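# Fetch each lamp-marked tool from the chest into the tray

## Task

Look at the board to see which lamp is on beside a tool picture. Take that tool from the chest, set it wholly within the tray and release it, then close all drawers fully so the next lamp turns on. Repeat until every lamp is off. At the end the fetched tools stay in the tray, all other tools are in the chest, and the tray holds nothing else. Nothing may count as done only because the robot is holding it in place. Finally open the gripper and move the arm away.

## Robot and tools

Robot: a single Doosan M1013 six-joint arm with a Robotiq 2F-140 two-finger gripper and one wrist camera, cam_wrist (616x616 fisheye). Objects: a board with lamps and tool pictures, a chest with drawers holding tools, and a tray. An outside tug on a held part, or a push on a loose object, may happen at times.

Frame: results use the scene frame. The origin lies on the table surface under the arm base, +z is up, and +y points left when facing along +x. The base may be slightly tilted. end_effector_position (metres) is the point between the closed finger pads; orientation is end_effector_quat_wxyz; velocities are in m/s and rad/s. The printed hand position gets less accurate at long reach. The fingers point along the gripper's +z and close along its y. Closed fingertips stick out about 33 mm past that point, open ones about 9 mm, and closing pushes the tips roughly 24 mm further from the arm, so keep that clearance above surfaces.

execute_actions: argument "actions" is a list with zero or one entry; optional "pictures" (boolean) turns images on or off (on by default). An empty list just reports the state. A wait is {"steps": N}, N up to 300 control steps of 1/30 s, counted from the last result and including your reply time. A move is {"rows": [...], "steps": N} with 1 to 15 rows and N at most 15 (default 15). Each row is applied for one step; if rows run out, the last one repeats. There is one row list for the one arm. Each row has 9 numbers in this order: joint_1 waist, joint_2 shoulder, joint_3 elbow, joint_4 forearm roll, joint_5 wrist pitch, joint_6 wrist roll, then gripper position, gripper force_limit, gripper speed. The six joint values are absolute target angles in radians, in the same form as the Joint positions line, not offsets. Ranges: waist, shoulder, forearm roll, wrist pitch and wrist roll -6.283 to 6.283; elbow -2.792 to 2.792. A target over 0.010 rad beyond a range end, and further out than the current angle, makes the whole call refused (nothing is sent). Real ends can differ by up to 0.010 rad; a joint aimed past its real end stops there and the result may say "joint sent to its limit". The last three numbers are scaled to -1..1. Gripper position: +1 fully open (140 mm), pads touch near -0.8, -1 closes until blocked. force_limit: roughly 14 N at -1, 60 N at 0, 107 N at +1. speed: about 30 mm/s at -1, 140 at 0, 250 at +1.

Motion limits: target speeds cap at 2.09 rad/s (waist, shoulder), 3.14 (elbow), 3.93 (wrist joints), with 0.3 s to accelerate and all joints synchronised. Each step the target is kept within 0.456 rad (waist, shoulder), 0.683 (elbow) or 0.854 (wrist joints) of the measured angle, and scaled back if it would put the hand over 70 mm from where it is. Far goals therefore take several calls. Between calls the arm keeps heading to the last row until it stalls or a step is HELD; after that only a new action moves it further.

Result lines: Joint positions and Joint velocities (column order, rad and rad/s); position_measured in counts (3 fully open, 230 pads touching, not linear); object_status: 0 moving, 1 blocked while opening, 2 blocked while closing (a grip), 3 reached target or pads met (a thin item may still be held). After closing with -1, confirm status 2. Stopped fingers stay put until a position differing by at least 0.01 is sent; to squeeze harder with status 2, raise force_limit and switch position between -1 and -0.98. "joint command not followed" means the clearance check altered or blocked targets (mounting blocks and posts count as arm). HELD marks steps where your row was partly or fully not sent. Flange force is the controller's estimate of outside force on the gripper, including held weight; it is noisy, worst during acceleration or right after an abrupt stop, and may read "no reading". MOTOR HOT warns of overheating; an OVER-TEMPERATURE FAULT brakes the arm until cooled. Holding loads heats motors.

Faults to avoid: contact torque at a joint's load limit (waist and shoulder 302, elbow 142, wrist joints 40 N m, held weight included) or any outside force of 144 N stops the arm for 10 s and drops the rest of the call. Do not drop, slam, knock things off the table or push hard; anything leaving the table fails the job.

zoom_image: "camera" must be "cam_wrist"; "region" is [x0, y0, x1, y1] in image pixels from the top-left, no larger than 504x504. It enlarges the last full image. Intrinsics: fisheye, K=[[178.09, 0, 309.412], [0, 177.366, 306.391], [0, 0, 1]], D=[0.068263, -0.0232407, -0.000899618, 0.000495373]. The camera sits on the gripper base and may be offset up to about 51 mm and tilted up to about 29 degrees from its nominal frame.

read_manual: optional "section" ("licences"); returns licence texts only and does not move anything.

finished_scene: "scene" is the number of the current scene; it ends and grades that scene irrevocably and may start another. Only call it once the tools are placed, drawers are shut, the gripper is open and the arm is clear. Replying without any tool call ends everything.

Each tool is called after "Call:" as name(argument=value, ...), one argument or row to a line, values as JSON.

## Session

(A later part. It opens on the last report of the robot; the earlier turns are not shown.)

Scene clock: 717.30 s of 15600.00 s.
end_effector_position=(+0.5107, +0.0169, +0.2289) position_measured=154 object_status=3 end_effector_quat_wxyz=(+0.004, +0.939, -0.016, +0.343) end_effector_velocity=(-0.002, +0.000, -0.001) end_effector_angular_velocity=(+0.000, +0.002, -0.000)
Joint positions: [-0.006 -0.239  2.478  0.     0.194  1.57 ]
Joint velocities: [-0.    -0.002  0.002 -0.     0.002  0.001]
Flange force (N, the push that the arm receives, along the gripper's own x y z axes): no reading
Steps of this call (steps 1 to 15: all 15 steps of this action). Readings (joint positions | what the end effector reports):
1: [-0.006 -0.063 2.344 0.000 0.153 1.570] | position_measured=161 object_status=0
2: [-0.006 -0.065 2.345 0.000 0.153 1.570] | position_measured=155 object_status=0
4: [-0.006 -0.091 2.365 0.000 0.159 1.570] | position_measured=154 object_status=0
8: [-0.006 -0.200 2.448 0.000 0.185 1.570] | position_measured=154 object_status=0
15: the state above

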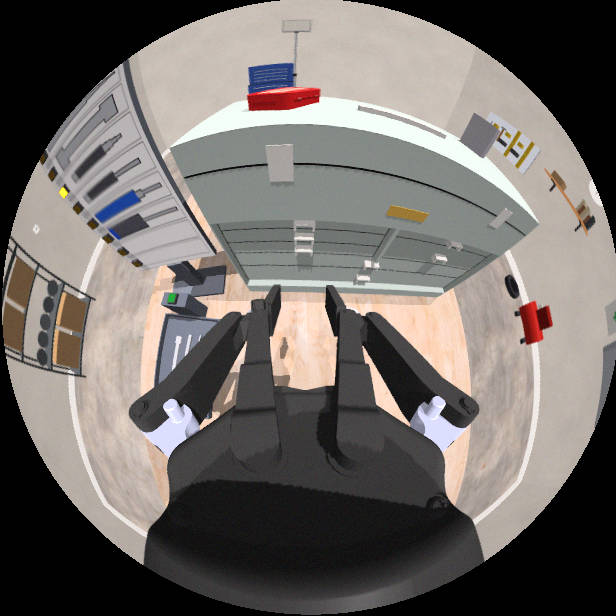

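Call:
execute_actions(
  actions=[
    {"rows":[[-0.38,0.019,2.514,1.754,0.23,-0.46,-0.2,0,0]]},
  ],
  pictures=false,
)

Call:
execute_actions(
  actions=[
    {"steps":22},
  ],
  pictures=false,
)

Call:
execute_actions(
  actions=[
    {"rows":[[-0.316,0.12,2.402,1.8126,0.1916,-0.468,-0.2,0,0]],"steps":11},
  ],
  pictures=false,
)

Call:
execute_actions(
  actions=[
    {"rows":[[-0.316,0.12,2.402,1.8126,0.1916,-0.468,-1,0,-0.3]],"steps":13},
  ],
  pictures=false,
)

Call:
execute_actions(
  actions=[
    {"rows":[[-0.32,0.113,2.411,1.811,0.194,-0.469,-1,0,-0.3],[-0.326,0.101,2.425,1.809,0.198,-0.473,-1,0,-0.3],[-0.338,0.082,2.448,1.802,0.205,-0.475,-1,0,-0.3],[-0.351,0.061,2.47,1.79,0.212,-0.474,-1,0,-0.3],[-0.365,0.04,2.492,1.774,0.221,-0.469,-1,0,-0.3],[-0.38,0.019,2.514,1.754,0.23,-0.46,-1,0,-0.3],[-0.397,-0.003,2.535,1.729,0.239,-0.448,-1,0,-0.3],[-0.415,-0.026,2.556,1.70,0.25,-0.432,-1,0,-0.3],[-0.434,-0.049,2.577,1.666,0.261,-0.413,-1,0,-0.3],[-0.455,-0.073,2.598,1.628,0.272,-0.39,-1,0,-0.3],[-0.477,-0.098,2.618,1.586,0.285,-0.364,-1,0,-0.3],[-0.503,-0.124,2.638,1.54,0.301,-0.338,-1,0,-0.3],[-0.531,-0.151,2.657,1.491,0.319,-0.31,-1,0,-0.3],[-0.563,-0.18,2.676,1.438,0.339,-0.28,-1,0,-0.3]]},
  ],
  pictures=false,
)

Call:
execute_actions(
  actions=[
    {"steps":9},
  ],
)

Call:
execute_actions(
  actions=[
    {"rows":[[-0.563,-0.18,2.676,1.438,0.339,-0.28,-0.2,0,0],[-0.563,-0.18,2.676,1.438,0.339,-0.28,-0.2,0,0],[-0.563,-0.18,2.676,1.438,0.339,-0.28,-0.2,0,0],[-0.563,-0.18,2.676,1.438,0.339,-0.28,-0.2,0,0],[-0.563,-0.42,2.715,1.438,0.339,-0.28,-0.2,0,0]]},
  ],
  pictures=false,
)

Call:
execute_actions(
  actions=[
    {"rows":[[-0.563,-0.42,2.715,1.438,0.339,-0.28,-0.4,0,0],[-0.563,-0.42,2.715,1.438,0.339,-0.28,-0.4,0,0],[-0.028,-0.33,2.36,0,1.1,-0.764,-0.4,0,0]]},
  ],
  pictures=false,
)

Call:
execute_actions(
  actions=[
    {"steps":30},
  ],
  pictures=false,
)

Call:
execute_actions(
  actions=[
    {"rows":[[-0.028,0.086,2.0676,0,0.978,-0.764,-0.4,0,0]]},
  ],
  pictures=false,
)

Call:
execute_actions(
  actions=[
    {"steps":10},
  ],
)

Scene clock: 757.47 s of 15600.00 s.
end_effector_position=(+0.5007, -0.0691, +0.1279) position_measured=154 object_status=3 end_effector_quat_wxyz=(-0.044, +0.952, -0.127, +0.276) end_effector_velocity=(+0.086, -0.164, -0.093) end_effector_angular_velocity=(+0.331, -0.293, -0.342)
Joint positions: [-0.301 -0.035  2.506  0.995  0.222  0.575]
Joint velocities: [-0.568  0.39   0.055  3.479  0.055 -3.49 ]
Flange force (N, the push that the arm receives, along the gripper's own x y z axes): no reading
Steps of this call (steps 1 to 15: the robot went on to your last target; steps 16 to 90: nothing new was sent; then 36.67 s passed at rest; steps 91 to 105: all 15 steps of this action). Readings (joint positions | what the end effector reports):
91: [-0.006 -0.239 2.478 0.000 0.194 1.570] | position_measured=154 object_status=3
92: [-0.008 -0.238 2.478 0.005 0.194 1.564] | position_measured=154 object_status=3
94: [-0.031 -0.222 2.480 0.057 0.196 1.512] | position_measured=154 object_status=3
98: [-0.131 -0.152 2.490 0.304 0.206 1.266] | position_measured=154 object_status=3
105: the state above

Scene clock: 758.20 s of 15600.00 s.
end_effector_position=(+0.5283, -0.1091, +0.1281) position_measured=154 object_status=3 end_effector_quat_wxyz=(+0.003, +0.943, -0.028, +0.331) end_effector_velocity=(-0.000, -0.000, -0.000) end_effector_angular_velocity=(-0.001, +0.000, +0.000)
Joint positions: [-0.38   0.019  2.514  1.754  0.23  -0.46 ]
Joint velocities: [-0.     0.    -0.    -0.    -0.001 -0.001]
Flange force (N, the push that the arm receives, along the gripper's own x y z axes): no reading
Steps of this call (steps 1 to 22: the robot went on to your last target). Readings (joint positions | what the end effector reports):
1: [-0.319 -0.023 2.508 1.113 0.224 0.456] | position_measured=154 object_status=3
2: [-0.333 -0.014 2.509 1.228 0.225 0.338] | position_measured=154 object_status=3
4: [-0.353 -0.000 2.511 1.425 0.227 0.103] | position_measured=154 object_status=3
8: [-0.374 0.015 2.513 1.678 0.229 -0.281] | position_measured=154 object_status=3
22: the state above

Scene clock: 758.57 s of 15600.00 s.
end_effector_position=(+0.5984, -0.1119, +0.1275) position_measured=154 object_status=3 end_effector_quat_wxyz=(+0.004, +0.943, -0.028, +0.333) end_effector_velocity=(+0.000, -0.001, +0.001) end_effector_angular_velocity=(-0.002, -0.000, -0.001)
Joint positions: [-0.316  0.12   2.402  1.813  0.192 -0.468]
Joint velocities: [ 0.    -0.    -0.001  0.001 -0.002 -0.   ]
Flange force (N, the push that the arm receives, along the gripper's own x y z axes): no reading
Steps of this call (steps 1 to 11: all 11 steps of this action). Readings (joint positions | what the end effector reports):
1: [-0.380 0.019 2.514 1.754 0.230 -0.460] | position_measured=154 object_status=3
2: [-0.378 0.022 2.511 1.756 0.229 -0.460] | position_measured=154 object_status=3
4: [-0.361 0.050 2.480 1.772 0.218 -0.462] | position_measured=154 object_status=3
8: [-0.318 0.118 2.404 1.811 0.193 -0.468] | position_measured=154 object_status=3
11: the state above

Scene clock: 759.00 s of 15600.00 s.
end_effector_position=(+0.5985, -0.1120, +0.1275) position_measured=193 object_status=0 end_effector_quat_wxyz=(+0.004, +0.943, -0.028, +0.333) end_effector_velocity=(+0.001, +0.000, +0.000) end_effector_angular_velocity=(+0.002, -0.001, +0.000)
Joint positions: [-0.316  0.12   2.402  1.813  0.191 -0.468]
Joint velocities: [ 0.     0.    -0.001  0.001  0.002  0.001]
Flange force (N, the push that the arm receives, along the gripper's own x y z axes): no reading
Steps of this call (steps 1 to 13: all 13 steps of this action). Readings (joint positions | what the end effector reports):
1: [-0.316 0.120 2.402 1.813 0.192 -0.468] | position_measured=154 object_status=0
2: [-0.316 0.120 2.402 1.813 0.192 -0.468] | position_measured=155 object_status=0
4: [-0.316 0.120 2.402 1.813 0.192 -0.468] | position_measured=167 object_status=0
8: [-0.316 0.120 2.402 1.813 0.191 -0.468] | position_measured=190 object_status=0
13: the state above

Scene clock: 759.50 s of 15600.00 s.
end_effector_position=(+0.4528, -0.1069, +0.1300) position_measured=193 object_status=2 end_effector_quat_wxyz=(+0.000, +0.944, -0.030, +0.329) end_effector_velocity=(-0.395, +0.014, +0.010) end_effector_angular_velocity=(+0.040, +0.015, -0.016)
Joint positions: [-0.49  -0.108  2.625  1.563  0.294 -0.352]
Joint velocities: [-0.719 -0.729  0.55  -1.245  0.436  0.722]
Flange force (N, the push that the arm receives, along the gripper's own x y z axes): no reading
Steps of this call (steps 1 to 15: all 15 steps of this action). Readings (joint positions | what the end effector reports):
1: [-0.316 0.120 2.402 1.813 0.191 -0.468] | position_measured=193 object_status=2
2: [-0.317 0.118 2.404 1.813 0.192 -0.468] | position_measured=193 object_status=2
4: [-0.324 0.105 2.420 1.810 0.197 -0.471] | position_measured=193 object_status=2
8: [-0.363 0.044 2.487 1.773 0.220 -0.469] | position_measured=193 object_status=2
15: the state above

Scene clock: 759.80 s of 15600.00 s.
end_effector_position=(+0.4151, -0.1045, +0.1299) position_measured=193 object_status=2 end_effector_quat_wxyz=(-0.001, +0.944, -0.031, +0.328) end_effector_velocity=(-0.001, -0.000, +0.000) end_effector_angular_velocity=(-0.001, -0.001, -0.001)
Joint positions: [-0.563 -0.18   2.676  1.438  0.339 -0.28 ]
Joint velocities: [-0.001 -0.003  0.001 -0.002 -0.     0.002]
Flange force (N, the push that the arm receives, along the gripper's own x y z axes): no reading
Steps of this call (steps 1 to 9: the robot went on to your last target). Readings (joint positions | what the end effector reports):
1: [-0.514 -0.132 2.642 1.522 0.309 -0.328] | position_measured=193 object_status=2
2: [-0.534 -0.152 2.657 1.487 0.321 -0.308] | position_measured=193 object_status=2
4: [-0.559 -0.176 2.673 1.445 0.336 -0.284] | position_measured=193 object_status=2
8: [-0.563 -0.180 2.676 1.438 0.339 -0.280] | position_measured=193 object_status=2
9: the state above

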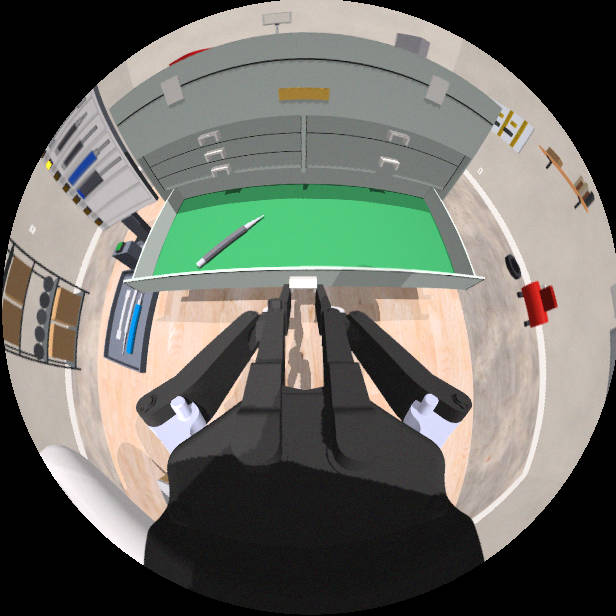

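Scene clock: 760.30 s of 15600.00 s.
end_effector_position=(+0.4068, -0.0988, +0.2006) position_measured=154 object_status=3 end_effector_quat_wxyz=(+0.047, +0.914, -0.013, +0.404) end_effector_velocity=(-0.018, +0.013, +0.089) end_effector_angular_velocity=(-0.145, -0.217, +0.002)
Joint positions: [-0.563 -0.412  2.714  1.438  0.339 -0.28 ]
Joint velocities: [ 0.001 -0.313  0.052 -0.001  0.001 -0.   ]
Flange force (N, the push that the arm receives, along the gripper's own x y z axes): no reading
Steps of this call (steps 1 to 15: all 15 steps of this action). Readings (joint positions | what the end effector reports):
1: [-0.563 -0.180 2.676 1.438 0.339 -0.280] | position_measured=193 object_status=0
2: [-0.563 -0.180 2.676 1.438 0.339 -0.280] | position_measured=193 object_status=0
4: [-0.563 -0.180 2.675 1.438 0.339 -0.280] | position_measured=177 object_status=0
8: [-0.563 -0.211 2.681 1.438 0.339 -0.280] | position_measured=154 object_status=0
15: the state above

Scene clock: 760.80 s of 15600.00 s.
end_effector_position=(+0.4278, +0.0578, +0.2402) position_measured=179 object_status=3 end_effector_quat_wxyz=(-0.006, +0.822, +0.434, +0.367) end_effector_velocity=(-0.173, +0.376, +0.002) end_effector_angular_velocity=(-1.119, +0.284, +2.775)
Joint positions: [-0.34  -0.381  2.562  0.994  0.67  -0.49 ]
Joint velocities: [ 0.702  0.115 -0.453 -1.662  0.965 -0.614]
Flange force (N, the push that the arm receives, along the gripper's own x y z axes): [-11.6 5.1 -13.0]
Steps of this call (steps 1 to 15: all 15 steps of this action). Readings (joint positions | what the end effector reports):
1: [-0.563 -0.419 2.715 1.438 0.339 -0.280] | position_measured=154 object_status=0
2: [-0.563 -0.420 2.715 1.438 0.339 -0.280] | position_measured=156 object_status=0
4: [-0.560 -0.419 2.714 1.433 0.344 -0.283] | position_measured=171 object_status=0
8: [-0.491 -0.406 2.661 1.303 0.457 -0.355] | position_measured=179 object_status=0
15: the state above

Scene clock: 761.80 s of 15600.00 s.
end_effector_position=(+0.3069, +0.0169, +0.2335) position_measured=179 object_status=3 end_effector_quat_wxyz=(+0.000, +0.418, +0.909, +0.003) end_effector_velocity=(-0.000, +0.000, -0.000) end_effector_angular_velocity=(+0.000, +0.001, +0.001)
Joint positions: [-0.028 -0.33   2.36   0.     1.1   -0.764]
Joint velocities: [ 0.     0.001 -0.     0.     0.001 -0.001]
Flange force (N, the push that the arm receives, along the gripper's own x y z axes): [-3.7 -6.1 -3.0]
Steps of this call (steps 1 to 30: the robot went on to your last target). Readings (joint positions | what the end effector reports):
1: [-0.315 -0.377 2.546 0.935 0.703 -0.511] | position_measured=179 object_status=3
2: [-0.291 -0.373 2.530 0.870 0.737 -0.533] | position_measured=179 object_status=3
4: [-0.241 -0.365 2.498 0.722 0.806 -0.577] | position_measured=179 object_status=3
8: [-0.148 -0.350 2.438 0.410 0.934 -0.658] | position_measured=179 object_status=3
30: the state above

Scene clock: 762.30 s of 15600.00 s.
end_effector_position=(+0.4796, +0.0075, +0.2177) position_measured=179 object_status=3 end_effector_quat_wxyz=(-0.000, +0.418, +0.909, +0.002) end_effector_velocity=(+0.409, -0.022, -0.114) end_effector_angular_velocity=(+0.000, +0.007, -0.000)
Joint positions: [-0.028 -0.001  2.129 -0.     1.004 -0.764]
Joint velocities: [ 0.     0.777 -0.544 -0.    -0.226  0.   ]
Flange force (N, the push that the arm receives, along the gripper's own x y z axes): [1.5 -8.2 -7.5]
Steps of this call (steps 1 to 15: all 15 steps of this action). Readings (joint positions | what the end effector reports):
1: [-0.028 -0.330 2.360 0.000 1.100 -0.764] | position_measured=179 object_status=3
2: [-0.028 -0.327 2.358 -0.000 1.100 -0.764] | position_measured=179 object_status=3
4: [-0.028 -0.299 2.339 -0.000 1.091 -0.764] | position_measured=179 object_status=3
8: [-0.028 -0.187 2.260 -0.000 1.058 -0.764] | position_measured=179 object_status=3
15: the state above

Scene clock: 762.63 s of 15600.00 s.
end_effector_position=(+0.5255, +0.0050, +0.2029) position_measured=179 object_status=3 end_effector_quat_wxyz=(-0.000, +0.418, +0.909, +0.002) end_effector_velocity=(+0.001, -0.000, -0.001) end_effector_angular_velocity=(+0.000, +0.001, -0.001)
Joint positions: [-0.028  0.086  2.068 -0.     0.978 -0.764]
Joint velocities: [-0.     0.002 -0.002  0.     0.     0.001]
Flange force (N, the push that the arm receives, along the gripper's own x y z axes): [-1.9 -4.7 -3.6]
Steps of this call (steps 1 to 10: the robot went on to your last target). Readings (joint positions | what the end effector reports):
1: [-0.028 0.024 2.111 -0.000 0.996 -0.764] | position_measured=179 object_status=3
2: [-0.028 0.048 2.095 -0.000 0.989 -0.764] | position_measured=179 object_status=3
4: [-0.028 0.078 2.073 -0.000 0.980 -0.764] | position_measured=179 object_status=3
8: [-0.028 0.086 2.068 -0.000 0.978 -0.764] | position_measured=179 object_status=3
10: the state above

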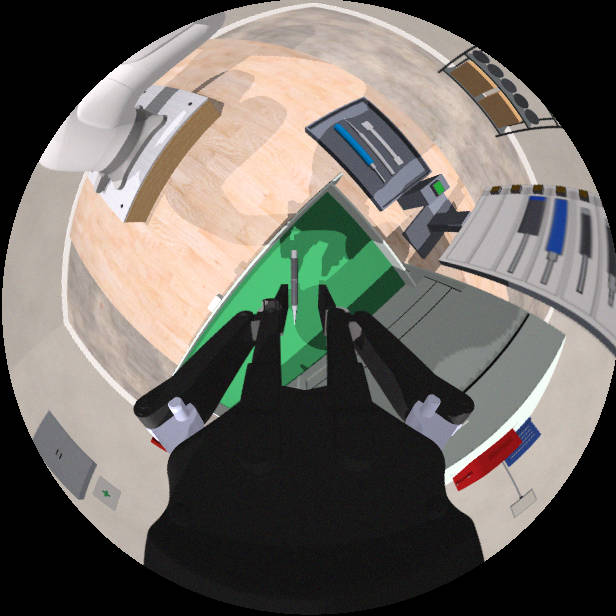

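Call:
execute_actions(
  actions=[
    {"rows":[[-0.068,0.086,2.0676,0,0.978,-0.804,-0.5,0,0],[-0.068,0.086,2.0676,0,0.978,-0.804,-0.5,0,0],[-0.068,0.086,2.0676,0,0.978,-0.804,-0.5,0,0],[-0.068,0.086,2.0676,0,0.978,-0.804,-0.5,0,0],[-0.068,0.161,2.129,0,0.842,-0.804,-0.5,0,0]]},
  ],
  pictures=false,
)

Call:
execute_actions(
  actions=[
    {"rows":[[-0.068,0.161,2.129,0,0.842,-0.804,-1,0.3,-0.3]],"steps":14},
  ],
  pictures=false,
)

Call:
execute_actions(
  actions=[
    {"rows":[[-0.068,0.04,2.08,0,1.012,-0.804,-1,0.3,-0.3]],"steps":11},
  ],
  pictures=false,
)

Call:
execute_actions(
  actions=[
    {"rows":[[0.479,0.04,2.08,0,1.012,-0.971,-1,0.3,-0.3]]},
  ],
  pictures=false,
)

Call:
execute_actions(
  actions=[
    {"steps":12},
  ],
  pictures=false,
)

Call:
execute_actions(
  actions=[
    {"rows":[[0.479,0.14,2.174,0,0.821,-0.971,-1,0.3,-0.3]],"steps":13},
  ],
)

Scene clock: 781.53 s of 15600.00 s.
end_effector_position=(+0.5247, -0.0156, +0.1365) position_measured=192 object_status=3 end_effector_quat_wxyz=(-0.001, +0.418, +0.909, +0.002) end_effector_velocity=(+0.002, -0.000, +0.000) end_effector_angular_velocity=(-0.000, -0.005, -0.000)
Joint positions: [-0.068  0.161  2.129  0.     0.842 -0.804]
Joint velocities: [-0.     0.    -0.001  0.    -0.004 -0.   ]
Flange force (N, the push that the arm receives, along the gripper's own x y z axes): [-2.2 -5.9 -4.5]
Steps of this call (steps 1 to 30: the robot went on to your last target; steps 31 to 90: nothing new was sent; then 15.40 s passed at rest; steps 91 to 105: all 15 steps of this action). Readings (joint positions | what the end effector reports):
91: [-0.028 0.086 2.068 0.000 0.978 -0.764] | position_measured=179 object_status=0
92: [-0.031 0.086 2.068 0.000 0.978 -0.767] | position_measured=181 object_status=0
94: [-0.054 0.086 2.068 0.000 0.978 -0.790] | position_measured=192 object_status=0
98: [-0.068 0.114 2.090 0.000 0.926 -0.804] | position_measured=192 object_status=0
105: the state above

Scene clock: 782.00 s of 15600.00 s.
end_effector_position=(+0.5246, -0.0156, +0.1364) position_measured=224 object_status=0 end_effector_quat_wxyz=(-0.001, +0.418, +0.909, +0.002) end_effector_velocity=(+0.001, -0.000, +0.000) end_effector_angular_velocity=(-0.002, -0.002, +0.001)
Joint positions: [-0.068  0.161  2.129  0.     0.842 -0.804]
Joint velocities: [ 0.    -0.    -0.    -0.002 -0.001  0.   ]
Flange force (N, the push that the arm receives, along the gripper's own x y z axes): [-1.3 -5.1 -1.7]
Steps of this call (steps 1 to 14: all 14 steps of this action). Readings (joint positions | what the end effector reports):
1: [-0.068 0.161 2.129 0.000 0.842 -0.804] | position_measured=192 object_status=0
2: [-0.068 0.161 2.129 0.000 0.842 -0.804] | position_measured=193 object_status=0
4: [-0.068 0.161 2.129 0.000 0.842 -0.804] | position_measured=205 object_status=0
8: [-0.068 0.161 2.129 0.000 0.842 -0.804] | position_measured=223 object_status=0
14: the state above

Scene clock: 782.37 s of 15600.00 s.
end_effector_position=(+0.5071, -0.0143, +0.2202) position_measured=224 object_status=2 end_effector_quat_wxyz=(-0.001, +0.418, +0.909, +0.002) end_effector_velocity=(-0.004, +0.000, -0.000) end_effector_angular_velocity=(+0.001, +0.013, +0.001)
Joint positions: [-0.068  0.04   2.08  -0.     1.011 -0.804]
Joint velocities: [-0.001  0.001  0.     0.     0.012 -0.002]
Flange force (N, the push that the arm receives, along the gripper's own x y z axes): [-3.7 -7.7 -1.8]
Steps of this call (steps 1 to 11: all 11 steps of this action). Readings (joint positions | what the end effector reports):
1: [-0.068 0.161 2.129 0.000 0.842 -0.804] | position_measured=224 object_status=0
2: [-0.068 0.158 2.128 -0.000 0.846 -0.804] | position_measured=224 object_status=2
4: [-0.068 0.131 2.117 -0.000 0.885 -0.804] | position_measured=224 object_status=2
8: [-0.068 0.049 2.084 -0.000 0.998 -0.804] | position_measured=224 object_status=2
11: the state above

Scene clock: 782.87 s of 15600.00 s.
end_effector_position=(+0.4826, +0.1552, +0.2215) position_measured=224 object_status=2 end_effector_quat_wxyz=(-0.001, +0.206, +0.979, +0.004) end_effector_velocity=(-0.129, +0.399, +0.004) end_effector_angular_velocity=(+0.008, -0.007, +1.068)
Joint positions: [ 0.272  0.04   2.08  -0.     1.012 -0.911]
Joint velocities: [ 0.828 -0.001 -0.     0.001  0.    -0.24 ]
Flange force (N, the push that the arm receives, along the gripper's own x y z axes): [-0.2 -6.9 -1.4]
Steps of this call (steps 1 to 15: all 15 steps of this action). Readings (joint positions | what the end effector reports):
1: [-0.068 0.040 2.080 -0.000 1.012 -0.804] | position_measured=224 object_status=2
2: [-0.065 0.040 2.080 -0.000 1.012 -0.805] | position_measured=224 object_status=2
4: [-0.038 0.040 2.080 -0.000 1.012 -0.815] | position_measured=224 object_status=2
8: [0.077 0.040 2.080 -0.000 1.012 -0.854] | position_measured=224 object_status=2
15: the state above

Scene clock: 783.27 s of 15600.00 s.
end_effector_position=(+0.4404, +0.2506, +0.2225) position_measured=224 object_status=2 end_effector_quat_wxyz=(-0.000, +0.074, +0.997, +0.005) end_effector_velocity=(+0.000, +0.000, +0.000) end_effector_angular_velocity=(+0.001, -0.002, +0.001)
Joint positions: [ 0.479  0.04   2.08  -0.     1.012 -0.971]
Joint velocities: [ 0.001 -0.    -0.    -0.    -0.001 -0.   ]
Flange force (N, the push that the arm receives, along the gripper's own x y z axes): [-0.2 -2.3 0.0]
Steps of this call (steps 1 to 12: the robot went on to your last target). Readings (joint positions | what the end effector reports):
1: [0.300 0.040 2.080 -0.000 1.012 -0.919] | position_measured=224 object_status=2
2: [0.328 0.040 2.080 -0.000 1.012 -0.927] | position_measured=224 object_status=2
4: [0.384 0.040 2.080 -0.000 1.012 -0.943] | position_measured=224 object_status=2
8: [0.469 0.040 2.080 -0.000 1.012 -0.968] | position_measured=224 object_status=2
12: the state above

Scene clock: 783.70 s of 15600.00 s.
end_effector_position=(+0.4356, +0.2493, +0.1307) position_measured=224 object_status=2 end_effector_quat_wxyz=(-0.002, +0.074, +0.997, +0.004) end_effector_velocity=(-0.002, -0.000, -0.003) end_effector_angular_velocity=(-0.001, +0.002, +0.001)
Joint positions: [ 0.479  0.14   2.174 -0.     0.821 -0.971]
Joint velocities: [ 0.     0.003  0.004  0.    -0.004 -0.   ]
Flange force (N, the push that the arm receives, along the gripper's own x y z axes): [2.2 -6.8 -1.0]
Steps of this call (steps 1 to 13: all 13 steps of this action). Readings (joint positions | what the end effector reports):
1: [0.479 0.040 2.080 -0.000 1.012 -0.971] | position_measured=224 object_status=2
2: [0.479 0.043 2.083 -0.000 1.007 -0.971] | position_measured=224 object_status=2
4: [0.479 0.070 2.109 -0.000 0.954 -0.971] | position_measured=224 object_status=2
8: [0.479 0.134 2.168 -0.000 0.834 -0.971] | position_measured=224 object_status=2
13: the state above

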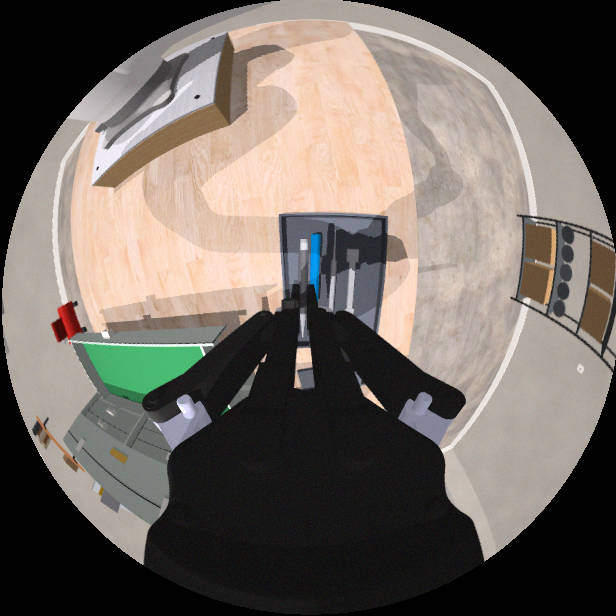

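Call:
execute_actions(
  actions=[
    {"rows":[[0.454,0.14,2.174,0,0.821,-0.996,-1,0.3,-0.3],[0.454,0.14,2.174,0,0.821,-0.996,-1,0.3,-0.3],[0.454,0.14,2.174,0,0.821,-0.996,-1,0.3,-0.3],[0.454,0.235,2.222,0,0.678,-0.996,-1,0.3,-0.3]]},
  ],
)

Scene clock: 790.23 s of 15600.00 s.
end_effector_position=(+0.4407, +0.2386, +0.0647) position_measured=224 object_status=2 end_effector_quat_wxyz=(-0.002, +0.074, +0.997, +0.004) end_effector_velocity=(+0.000, +0.000, -0.000) end_effector_angular_velocity=(+0.001, -0.001, -0.000)
Joint positions: [ 0.454  0.235  2.222  0.     0.678 -0.996]
Joint velocities: [-0.     0.     0.     0.    -0.002 -0.   ]
Flange force (N, the push that the arm receives, along the gripper's own x y z axes): [-4.3 -6.3 -0.3]
Steps of this call (steps 1 to 15: the robot went on to your last target; steps 16 to 90: nothing new was sent; then 3.03 s passed at rest; steps 91 to 105: all 15 steps of this action). Readings (joint positions | what the end effector reports):
91: [0.479 0.140 2.174 -0.000 0.821 -0.971] | position_measured=224 object_status=2
92: [0.476 0.140 2.174 0.000 0.821 -0.974] | position_measured=224 object_status=2
94: [0.460 0.140 2.174 0.000 0.821 -0.990] | position_measured=224 object_status=2
98: [0.454 0.191 2.200 0.000 0.743 -0.996] | position_measured=224 object_status=2
105: the state above

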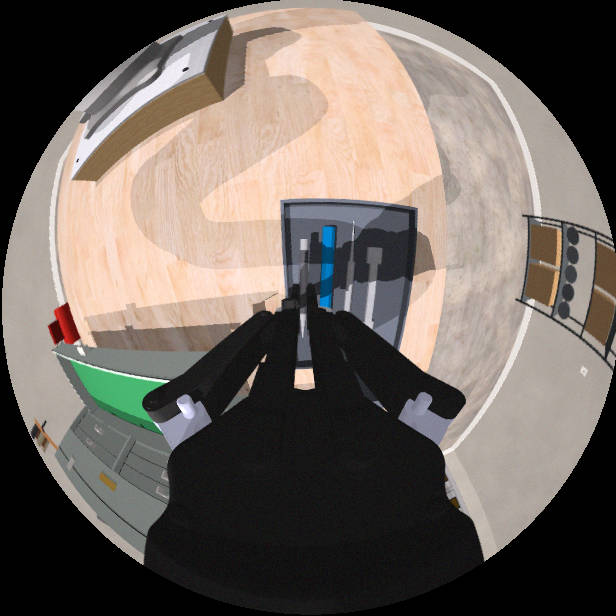

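Call:
execute_actions(
  actions=[
    {"rows":[[0.454,0.268,2.236,0,0.631,-0.996,-1,0.3,-0.3]],"steps":10},
  ],
  pictures=false,
)

Call:
execute_actions(
  actions=[
    {"rows":[[0.454,0.268,2.236,0,0.631,-0.996,-0.6,0,0],[0.454,0.268,2.236,0,0.631,-0.996,-0.6,0,0],[0.454,0.268,2.236,0,0.631,-0.996,-0.6,0,0],[0.454,0.268,2.236,0,0.631,-0.996,-0.6,0,0],[0.454,0.268,2.236,0,0.631,-0.996,-0.6,0,0],[0.454,0.14,2.174,0,0.821,-0.996,-0.6,0,0]]},
  ],
  pictures=false,
)

Call:
execute_actions(
  actions=[
    {"rows":[[0.454,-0.33,2.36,0,1.1,-0.764,-0.2,0,0]]},
  ],
  pictures=false,
)

Call:
execute_actions(
  actions=[
    {"rows":[[-0.028,-0.33,2.36,0,1.1,-0.764,-0.2,0,0]]},
  ],
  pictures=false,
)

Call:
execute_actions(
  actions=[
    {"rows":[[-0.563,-0.42,2.6,1.438,0.339,-0.28,-0.2,0,0]]},
  ],
  pictures=false,
)

Call:
execute_actions(
  actions=[
    {"steps":22},
  ],
  pictures=false,
)

Call:
execute_actions(
  actions=[
    {"rows":[[-0.563,-0.42,2.715,1.438,0.339,-0.28,-0.2,0,0]],"steps":11},
  ],
  pictures=false,
)

Call:
execute_actions(
  actions=[
    {"rows":[[-0.563,-0.18,2.676,1.438,0.339,-0.28,-0.2,0,0]],"steps":14},
  ],
  pictures=false,
)

Call:
execute_actions(
  actions=[
    {"rows":[[-0.563,-0.18,2.676,1.438,0.339,-0.28,-1,0,-0.3]],"steps":13},
  ],
)

Scene clock: 806.80 s of 15600.00 s.
end_effector_position=(+0.4398, +0.2382, +0.0435) position_measured=224 object_status=2 end_effector_quat_wxyz=(-0.002, +0.074, +0.997, +0.004) end_effector_velocity=(+0.000, +0.000, -0.000) end_effector_angular_velocity=(-0.000, -0.000, +0.000)
Joint positions: [ 0.454  0.268  2.236 -0.     0.631 -0.996]
Joint velocities: [ 0.     0.001 -0.001 -0.    -0.001  0.   ]
Flange force (N, the push that the arm receives, along the gripper's own x y z axes): [1.6 -9.0 -8.4]
Steps of this call (steps 1 to 15: the robot went on to your last target; steps 16 to 90: nothing new was sent; then 13.23 s passed at rest; steps 91 to 100: all 10 steps of this action). Readings (joint positions | what the end effector reports):
91: [0.454 0.235 2.222 -0.000 0.678 -0.996] | position_measured=224 object_status=2
92: [0.454 0.238 2.223 -0.000 0.674 -0.996] | position_measured=224 object_status=2
94: [0.454 0.258 2.232 -0.000 0.645 -0.996] | position_measured=224 object_status=2
98: [0.454 0.268 2.236 -0.000 0.631 -0.996] | position_measured=224 object_status=2
100: the state above

Scene clock: 807.30 s of 15600.00 s.
end_effector_position=(+0.4419, +0.2384, +0.1299) position_measured=205 object_status=3 end_effector_quat_wxyz=(-0.001, +0.074, +0.997, +0.004) end_effector_velocity=(-0.004, -0.002, +0.022) end_effector_angular_velocity=(-0.005, +0.010, +0.001)
Joint positions: [ 0.454  0.141  2.174 -0.     0.819 -0.996]
Joint velocities: [-0.    -0.032 -0.016 -0.     0.06  -0.001]
Flange force (N, the push that the arm receives, along the gripper's own x y z axes): [-4.2 -8.3 5.2]
Steps of this call (steps 1 to 15: all 15 steps of this action). Readings (joint positions | what the end effector reports):
1: [0.454 0.268 2.236 -0.000 0.631 -0.996] | position_measured=224 object_status=0
2: [0.454 0.268 2.236 -0.000 0.631 -0.996] | position_measured=224 object_status=0
4: [0.454 0.268 2.236 -0.000 0.631 -0.996] | position_measured=208 object_status=0
8: [0.454 0.257 2.231 -0.000 0.648 -0.996] | position_measured=205 object_status=0
15: the state above

Scene clock: 807.80 s of 15600.00 s.
end_effector_position=(+0.3090, +0.1771, +0.2187) position_measured=154 object_status=3 end_effector_quat_wxyz=(-0.001, +0.161, +0.987, +0.004) end_effector_velocity=(-0.342, -0.157, +0.150) end_effector_angular_velocity=(+0.010, -0.020, -0.438)
Joint positions: [ 0.454 -0.214  2.315 -0.     1.031 -0.821]
Joint velocities: [ 0.    -0.892  0.343 -0.001  0.523  0.438]
Flange force (N, the push that the arm receives, along the gripper's own x y z axes): [-4.0 -13.1 -4.6]
Steps of this call (steps 1 to 15: all 15 steps of this action). Readings (joint positions | what the end effector reports):
1: [0.454 0.140 2.174 -0.000 0.820 -0.996] | position_measured=205 object_status=0
2: [0.454 0.138 2.176 -0.000 0.823 -0.995] | position_measured=203 object_status=0
4: [0.454 0.109 2.189 -0.000 0.840 -0.981] | position_measured=188 object_status=0
8: [0.454 -0.008 2.235 -0.000 0.910 -0.923] | position_measured=158 object_status=0
15: the state above

Scene clock: 808.30 s of 15600.00 s.
end_effector_position=(+0.3082, +0.0338, +0.2336) position_measured=154 object_status=3 end_effector_quat_wxyz=(+0.001, +0.391, +0.920, +0.003) end_effector_velocity=(-0.011, -0.252, -0.001) end_effector_angular_velocity=(-0.007, +0.036, -0.866)
Joint positions: [ 0.027 -0.326  2.358 -0.     1.096 -0.767]
Joint velocities: [-0.82  -0.06   0.035  0.     0.057  0.046]
Flange force (N, the push that the arm receives, along the gripper's own x y z axes): [-3.6 -16.2 -4.3]
Steps of this call (steps 1 to 15: all 15 steps of this action). Readings (joint positions | what the end effector reports):
1: [0.454 -0.244 2.326 -0.000 1.049 -0.807] | position_measured=154 object_status=3
2: [0.452 -0.271 2.337 -0.000 1.064 -0.794] | position_measured=154 object_status=3
4: [0.427 -0.303 2.341 -0.000 1.072 -0.788] | position_measured=154 object_status=3
8: [0.290 -0.309 2.346 -0.000 1.078 -0.782] | position_measured=154 object_status=3
15: the state above

Scene clock: 808.80 s of 15600.00 s.
end_effector_position=(+0.4356, -0.0125, +0.2446) position_measured=154 object_status=3 end_effector_quat_wxyz=(+0.081, +0.823, +0.461, +0.321) end_effector_velocity=(+0.241, -0.226, +0.160) end_effector_angular_velocity=(+1.477, -0.887, -2.590)
Joint positions: [-0.389 -0.391  2.521  0.781  0.591 -0.439]
Joint velocities: [-0.566 -0.093  0.254  2.107 -0.817  0.517]
Flange force (N, the push that the arm receives, along the gripper's own x y z axes): no reading
Steps of this call (steps 1 to 15: all 15 steps of this action). Readings (joint positions | what the end effector reports):
1: [0.003 -0.328 2.359 -0.000 1.098 -0.766] | position_measured=154 object_status=3
2: [-0.019 -0.330 2.360 0.003 1.096 -0.763] | position_measured=154 object_status=3
4: [-0.076 -0.337 2.375 0.048 1.056 -0.735] | position_measured=154 object_status=3
8: [-0.210 -0.362 2.440 0.292 0.851 -0.603] | position_measured=154 object_status=3
15: the state above

Scene clock: 809.53 s of 15600.00 s.
end_effector_position=(+0.4596, -0.1341, +0.2799) position_measured=154 object_status=3 end_effector_quat_wxyz=(+0.077, +0.890, -0.002, +0.450) end_effector_velocity=(+0.000, -0.000, +0.000) end_effector_angular_velocity=(+0.001, -0.001, -0.001)
Joint positions: [-0.563 -0.42   2.6    1.438  0.339 -0.28 ]
Joint velocities: [-0.001 -0.    -0.     0.001  0.001  0.001]
Flange force (N, the push that the arm receives, along the gripper's own x y z axes): no reading
Steps of this call (steps 1 to 22: the robot went on to your last target). Readings (joint positions | what the end effector reports):
1: [-0.408 -0.395 2.530 0.853 0.564 -0.422] | position_measured=154 object_status=3
2: [-0.427 -0.398 2.538 0.922 0.537 -0.405] | position_measured=154 object_status=3
4: [-0.462 -0.403 2.554 1.057 0.485 -0.373] | position_measured=154 object_status=3
8: [-0.527 -0.414 2.584 1.304 0.391 -0.313] | position_measured=154 object_status=3
22: the state above

Scene clock: 809.90 s of 15600.00 s.
end_effector_position=(+0.4065, -0.0987, +0.2031) position_measured=154 object_status=3 end_effector_quat_wxyz=(+0.049, +0.912, -0.013, +0.407) end_effector_velocity=(-0.003, +0.002, -0.004) end_effector_angular_velocity=(+0.004, +0.005, -0.000)
Joint positions: [-0.563 -0.42   2.715  1.438  0.339 -0.28 ]
Joint velocities: [-0.    -0.     0.007 -0.     0.     0.   ]
Flange force (N, the push that the arm receives, along the gripper's own x y z axes): no reading
Steps of this call (steps 1 to 11: all 11 steps of this action). Readings (joint positions | what the end effector reports):
1: [-0.563 -0.420 2.600 1.438 0.339 -0.280] | position_measured=154 object_status=3
2: [-0.563 -0.420 2.604 1.438 0.339 -0.280] | position_measured=154 object_status=3
4: [-0.563 -0.420 2.643 1.438 0.339 -0.280] | position_measured=154 object_status=3
8: [-0.563 -0.420 2.710 1.438 0.339 -0.280] | position_measured=154 object_status=3
11: the state above

Scene clock: 810.37 s of 15600.00 s.
end_effector_position=(+0.4150, -0.1044, +0.1300) position_measured=154 object_status=3 end_effector_quat_wxyz=(-0.001, +0.944, -0.031, +0.328) end_effector_velocity=(-0.000, +0.000, +0.000) end_effector_angular_velocity=(-0.000, -0.000, +0.001)
Joint positions: [-0.563 -0.18   2.676  1.438  0.339 -0.28 ]
Joint velocities: [ 0.001 -0.001  0.    -0.     0.    -0.   ]
Flange force (N, the push that the arm receives, along the gripper's own x y z axes): no reading
Steps of this call (steps 1 to 14: all 14 steps of this action). Readings (joint positions | what the end effector reports):
1: [-0.563 -0.420 2.715 1.438 0.339 -0.280] | position_measured=154 object_status=3
2: [-0.563 -0.417 2.715 1.438 0.339 -0.280] | position_measured=154 object_status=3
4: [-0.563 -0.390 2.711 1.438 0.339 -0.280] | position_measured=154 object_status=3
8: [-0.563 -0.254 2.689 1.438 0.339 -0.280] | position_measured=154 object_status=3
14: the state above

Scene clock: 810.80 s of 15600.00 s.
end_effector_position=(+0.4150, -0.1043, +0.1299) position_measured=193 object_status=0 end_effector_quat_wxyz=(-0.001, +0.944, -0.031, +0.328) end_effector_velocity=(+0.001, -0.001, +0.001) end_effector_angular_velocity=(-0.002, -0.001, -0.000)
Joint positions: [-0.563 -0.18   2.676  1.438  0.339 -0.28 ]
Joint velocities: [ 0.001 -0.    -0.001  0.    -0.002 -0.   ]
Flange force (N, the push that the arm receives, along the gripper's own x y z axes): no reading
Steps of this call (steps 1 to 13: all 13 steps of this action). Readings (joint positions | what the end effector reports):
1: [-0.563 -0.180 2.676 1.438 0.339 -0.280] | position_measured=154 object_status=0
2: [-0.563 -0.180 2.676 1.438 0.339 -0.280] | position_measured=155 object_status=0
4: [-0.563 -0.180 2.676 1.438 0.339 -0.280] | position_measured=167 object_status=0
8: [-0.563 -0.180 2.676 1.438 0.339 -0.280] | position_measured=190 object_status=0
13: the state above

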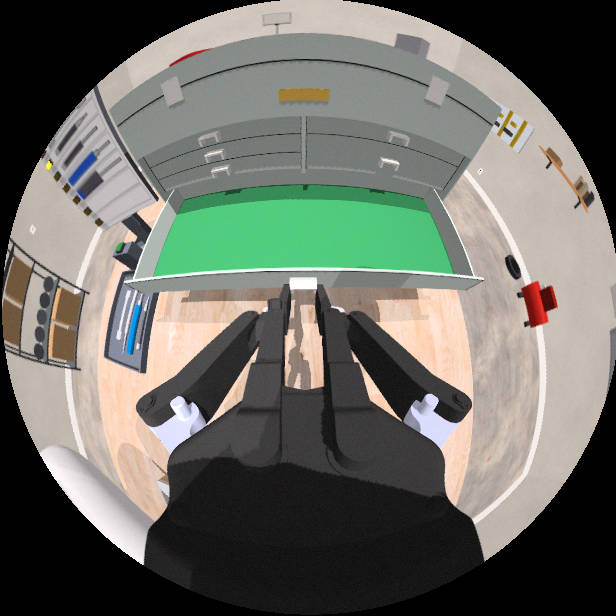

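Call:
execute_actions(
  actions=[
    {"rows":[[-0.531,-0.151,2.657,1.491,0.319,-0.31,-1,0,-0.3],[-0.503,-0.124,2.638,1.54,0.301,-0.338,-1,0,-0.3],[-0.477,-0.098,2.618,1.586,0.285,-0.364,-1,0,-0.3],[-0.455,-0.073,2.598,1.628,0.272,-0.39,-1,0,-0.3],[-0.434,-0.049,2.577,1.666,0.261,-0.413,-1,0,-0.3],[-0.415,-0.026,2.556,1.70,0.25,-0.432,-1,0,-0.3],[-0.397,-0.003,2.535,1.729,0.239,-0.448,-1,0,-0.3],[-0.38,0.019,2.514,1.754,0.23,-0.46,-1,0,-0.3],[-0.365,0.04,2.492,1.774,0.221,-0.469,-1,0,-0.3],[-0.351,0.061,2.47,1.79,0.212,-0.474,-1,0,-0.3],[-0.338,0.082,2.448,1.802,0.205,-0.475,-1,0,-0.3],[-0.326,0.101,2.425,1.809,0.198,-0.473,-1,0,-0.3],[-0.32,0.113,2.411,1.811,0.194,-0.469,-1,0,-0.3]]},
  ],
  pictures=false,
)

Call:
execute_actions(
  actions=[
    {"rows":[[-0.32,0.113,2.411,1.811,0.194,-0.469,-1,0,-0.3],[-0.32,0.113,2.411,1.811,0.194,-0.469,-1,0,-0.3],[-0.32,0.113,2.411,1.811,0.194,-0.469,-1,0,-0.3],[-0.318,0.116,2.407,1.812,0.193,-0.468,-1,0,-0.3],[-0.316,0.12,2.402,1.8126,0.1916,-0.468,-1,0,-0.3],[-0.314,0.123,2.398,1.8126,0.1905,-0.468,-1,0,-0.3],[-0.314,0.123,2.398,1.8126,0.1905,-0.468,-1,0,-0.3],[-0.314,0.123,2.398,1.8126,0.1905,-0.468,-1,0,-0.3],[-0.314,0.123,2.398,1.8126,0.1905,-0.468,-1,0,-0.3],[-0.314,0.123,2.398,1.8126,0.1905,-0.468,-0.2,0,0]]},
  ],
  pictures=false,
)

Call:
execute_actions(
  actions=[
    {"rows":[[-0.38,0.019,2.514,1.754,0.23,-0.46,-0.2,0,0]],"steps":8},
  ],
  pictures=false,
)

Call:
execute_actions(
  actions=[
    {"rows":[[-0.2,-0.3,2.655,1.586,0.285,-0.364,-0.2,0,0]]},
  ],
  pictures=false,
)

Call:
execute_actions(
  actions=[
    {"steps":6},
  ],
)

Scene clock: 828.67 s of 15600.00 s.
end_effector_position=(+0.5754, -0.1117, +0.1283) position_measured=193 object_status=2 end_effector_quat_wxyz=(+0.004, +0.943, -0.027, +0.332) end_effector_velocity=(+0.340, -0.007, -0.008) end_effector_angular_velocity=(+0.002, -0.017, -0.011)
Joint positions: [-0.336  0.087  2.439  1.798  0.203 -0.47 ]
Joint velocities: [ 0.303  0.488 -0.543  0.261 -0.179 -0.   ]
Flange force (N, the push that the arm receives, along the gripper's own x y z axes): no reading
Steps of this call (steps 1 to 15: the robot went on to your last target; steps 16 to 90: nothing new was sent; then 14.37 s passed at rest; steps 91 to 105: all 15 steps of this action). Readings (joint positions | what the end effector reports):
91: [-0.563 -0.180 2.676 1.438 0.339 -0.280] | position_measured=193 object_status=2
92: [-0.560 -0.177 2.674 1.442 0.337 -0.282] | position_measured=193 object_status=2
94: [-0.533 -0.152 2.658 1.488 0.320 -0.309] | position_measured=193 object_status=2
98: [-0.449 -0.064 2.589 1.638 0.270 -0.396] | position_measured=193 object_status=2
105: the state above

Scene clock: 829.17 s of 15600.00 s.
end_effector_position=(+0.6005, -0.1119, +0.1270) position_measured=161 object_status=0 end_effector_quat_wxyz=(+0.004, +0.943, -0.027, +0.332) end_effector_velocity=(+0.004, -0.001, +0.004) end_effector_angular_velocity=(-0.001, -0.008, +0.001)
Joint positions: [-0.314  0.123  2.399  1.813  0.19  -0.468]
Joint velocities: [-0.    -0.002 -0.005  0.     0.002 -0.001]
Flange force (N, the push that the arm receives, along the gripper's own x y z axes): no reading
Steps of this call (steps 1 to 15: all 15 steps of this action). Readings (joint positions | what the end effector reports):
1: [-0.327 0.101 2.424 1.805 0.198 -0.470] | position_measured=193 object_status=2
2: [-0.322 0.109 2.414 1.809 0.195 -0.470] | position_measured=193 object_status=2
4: [-0.320 0.112 2.411 1.811 0.194 -0.469] | position_measured=193 object_status=2
8: [-0.315 0.121 2.400 1.812 0.191 -0.468] | position_measured=193 object_status=2
15: the state above

Scene clock: 829.43 s of 15600.00 s.
end_effector_position=(+0.5306, -0.1093, +0.1282) position_measured=154 object_status=3 end_effector_quat_wxyz=(+0.003, +0.943, -0.028, +0.331) end_effector_velocity=(-0.123, +0.011, -0.005) end_effector_angular_velocity=(+0.007, +0.008, -0.004)
Joint positions: [-0.378  0.022  2.51   1.756  0.229 -0.46 ]
Joint velocities: [-0.116 -0.176  0.197 -0.102  0.067  0.013]
Flange force (N, the push that the arm receives, along the gripper's own x y z axes): no reading
Steps of this call (steps 1 to 8: all 8 steps of this action). Readings (joint positions | what the end effector reports):
1: [-0.314 0.123 2.398 1.813 0.190 -0.468] | position_measured=155 object_status=0
2: [-0.315 0.121 2.400 1.812 0.191 -0.468] | position_measured=154 object_status=0
4: [-0.332 0.095 2.429 1.797 0.201 -0.466] | position_measured=154 object_status=0
8: the state above

Scene clock: 829.93 s of 15600.00 s.
end_effector_position=(+0.4609, +0.0214, +0.1976) position_measured=154 object_status=3 end_effector_quat_wxyz=(-0.019, +0.912, +0.105, +0.397) end_effector_velocity=(-0.090, +0.121, +0.048) end_effector_angular_velocity=(-0.046, -0.146, +0.271)
Joint positions: [-0.206 -0.29   2.651  1.591  0.283 -0.367]
Joint velocities: [ 0.18  -0.318  0.141 -0.166  0.054  0.095]
Flange force (N, the push that the arm receives, along the gripper's own x y z axes): no reading
Steps of this call (steps 1 to 15: all 15 steps of this action). Readings (joint positions | what the end effector reports):
1: [-0.380 0.019 2.514 1.755 0.230 -0.460] | position_measured=154 object_status=3
2: [-0.378 0.016 2.515 1.753 0.230 -0.459] | position_measured=154 object_status=3
4: [-0.362 -0.012 2.528 1.738 0.235 -0.451] | position_measured=154 object_status=3
8: [-0.300 -0.123 2.576 1.680 0.254 -0.417] | position_measured=154 object_status=3
15: the state above

Scene clock: 830.13 s of 15600.00 s.
end_effector_position=(+0.4581, +0.0251, +0.1990) position_measured=154 object_status=3 end_effector_quat_wxyz=(-0.020, +0.910, +0.109, +0.399) end_effector_velocity=(-0.000, +0.001, +0.001) end_effector_angular_velocity=(-0.000, -0.002, +0.002)
Joint positions: [-0.2   -0.3    2.655  1.586  0.285 -0.364]
Joint velocities: [ 0.    -0.003  0.    -0.001  0.001  0.   ]
Flange force (N, the push that the arm receives, along the gripper's own x y z axes): no reading
Steps of this call (steps 1 to 6: the robot went on to your last target). Readings (joint positions | what the end effector reports):
1: [-0.201 -0.297 2.654 1.587 0.285 -0.365] | position_measured=154 object_status=3
2: [-0.200 -0.299 2.655 1.586 0.285 -0.364] | position_measured=154 object_status=3
4: [-0.200 -0.300 2.655 1.586 0.285 -0.364] | position_measured=154 object_status=3
6: the state above

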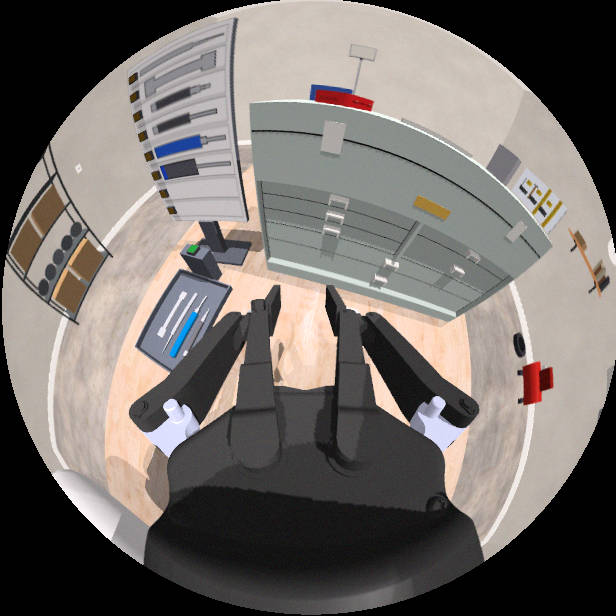

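No lamps lit.

Call:
finished_scene(
  scene=1,
)

The scene is finished: the task was done.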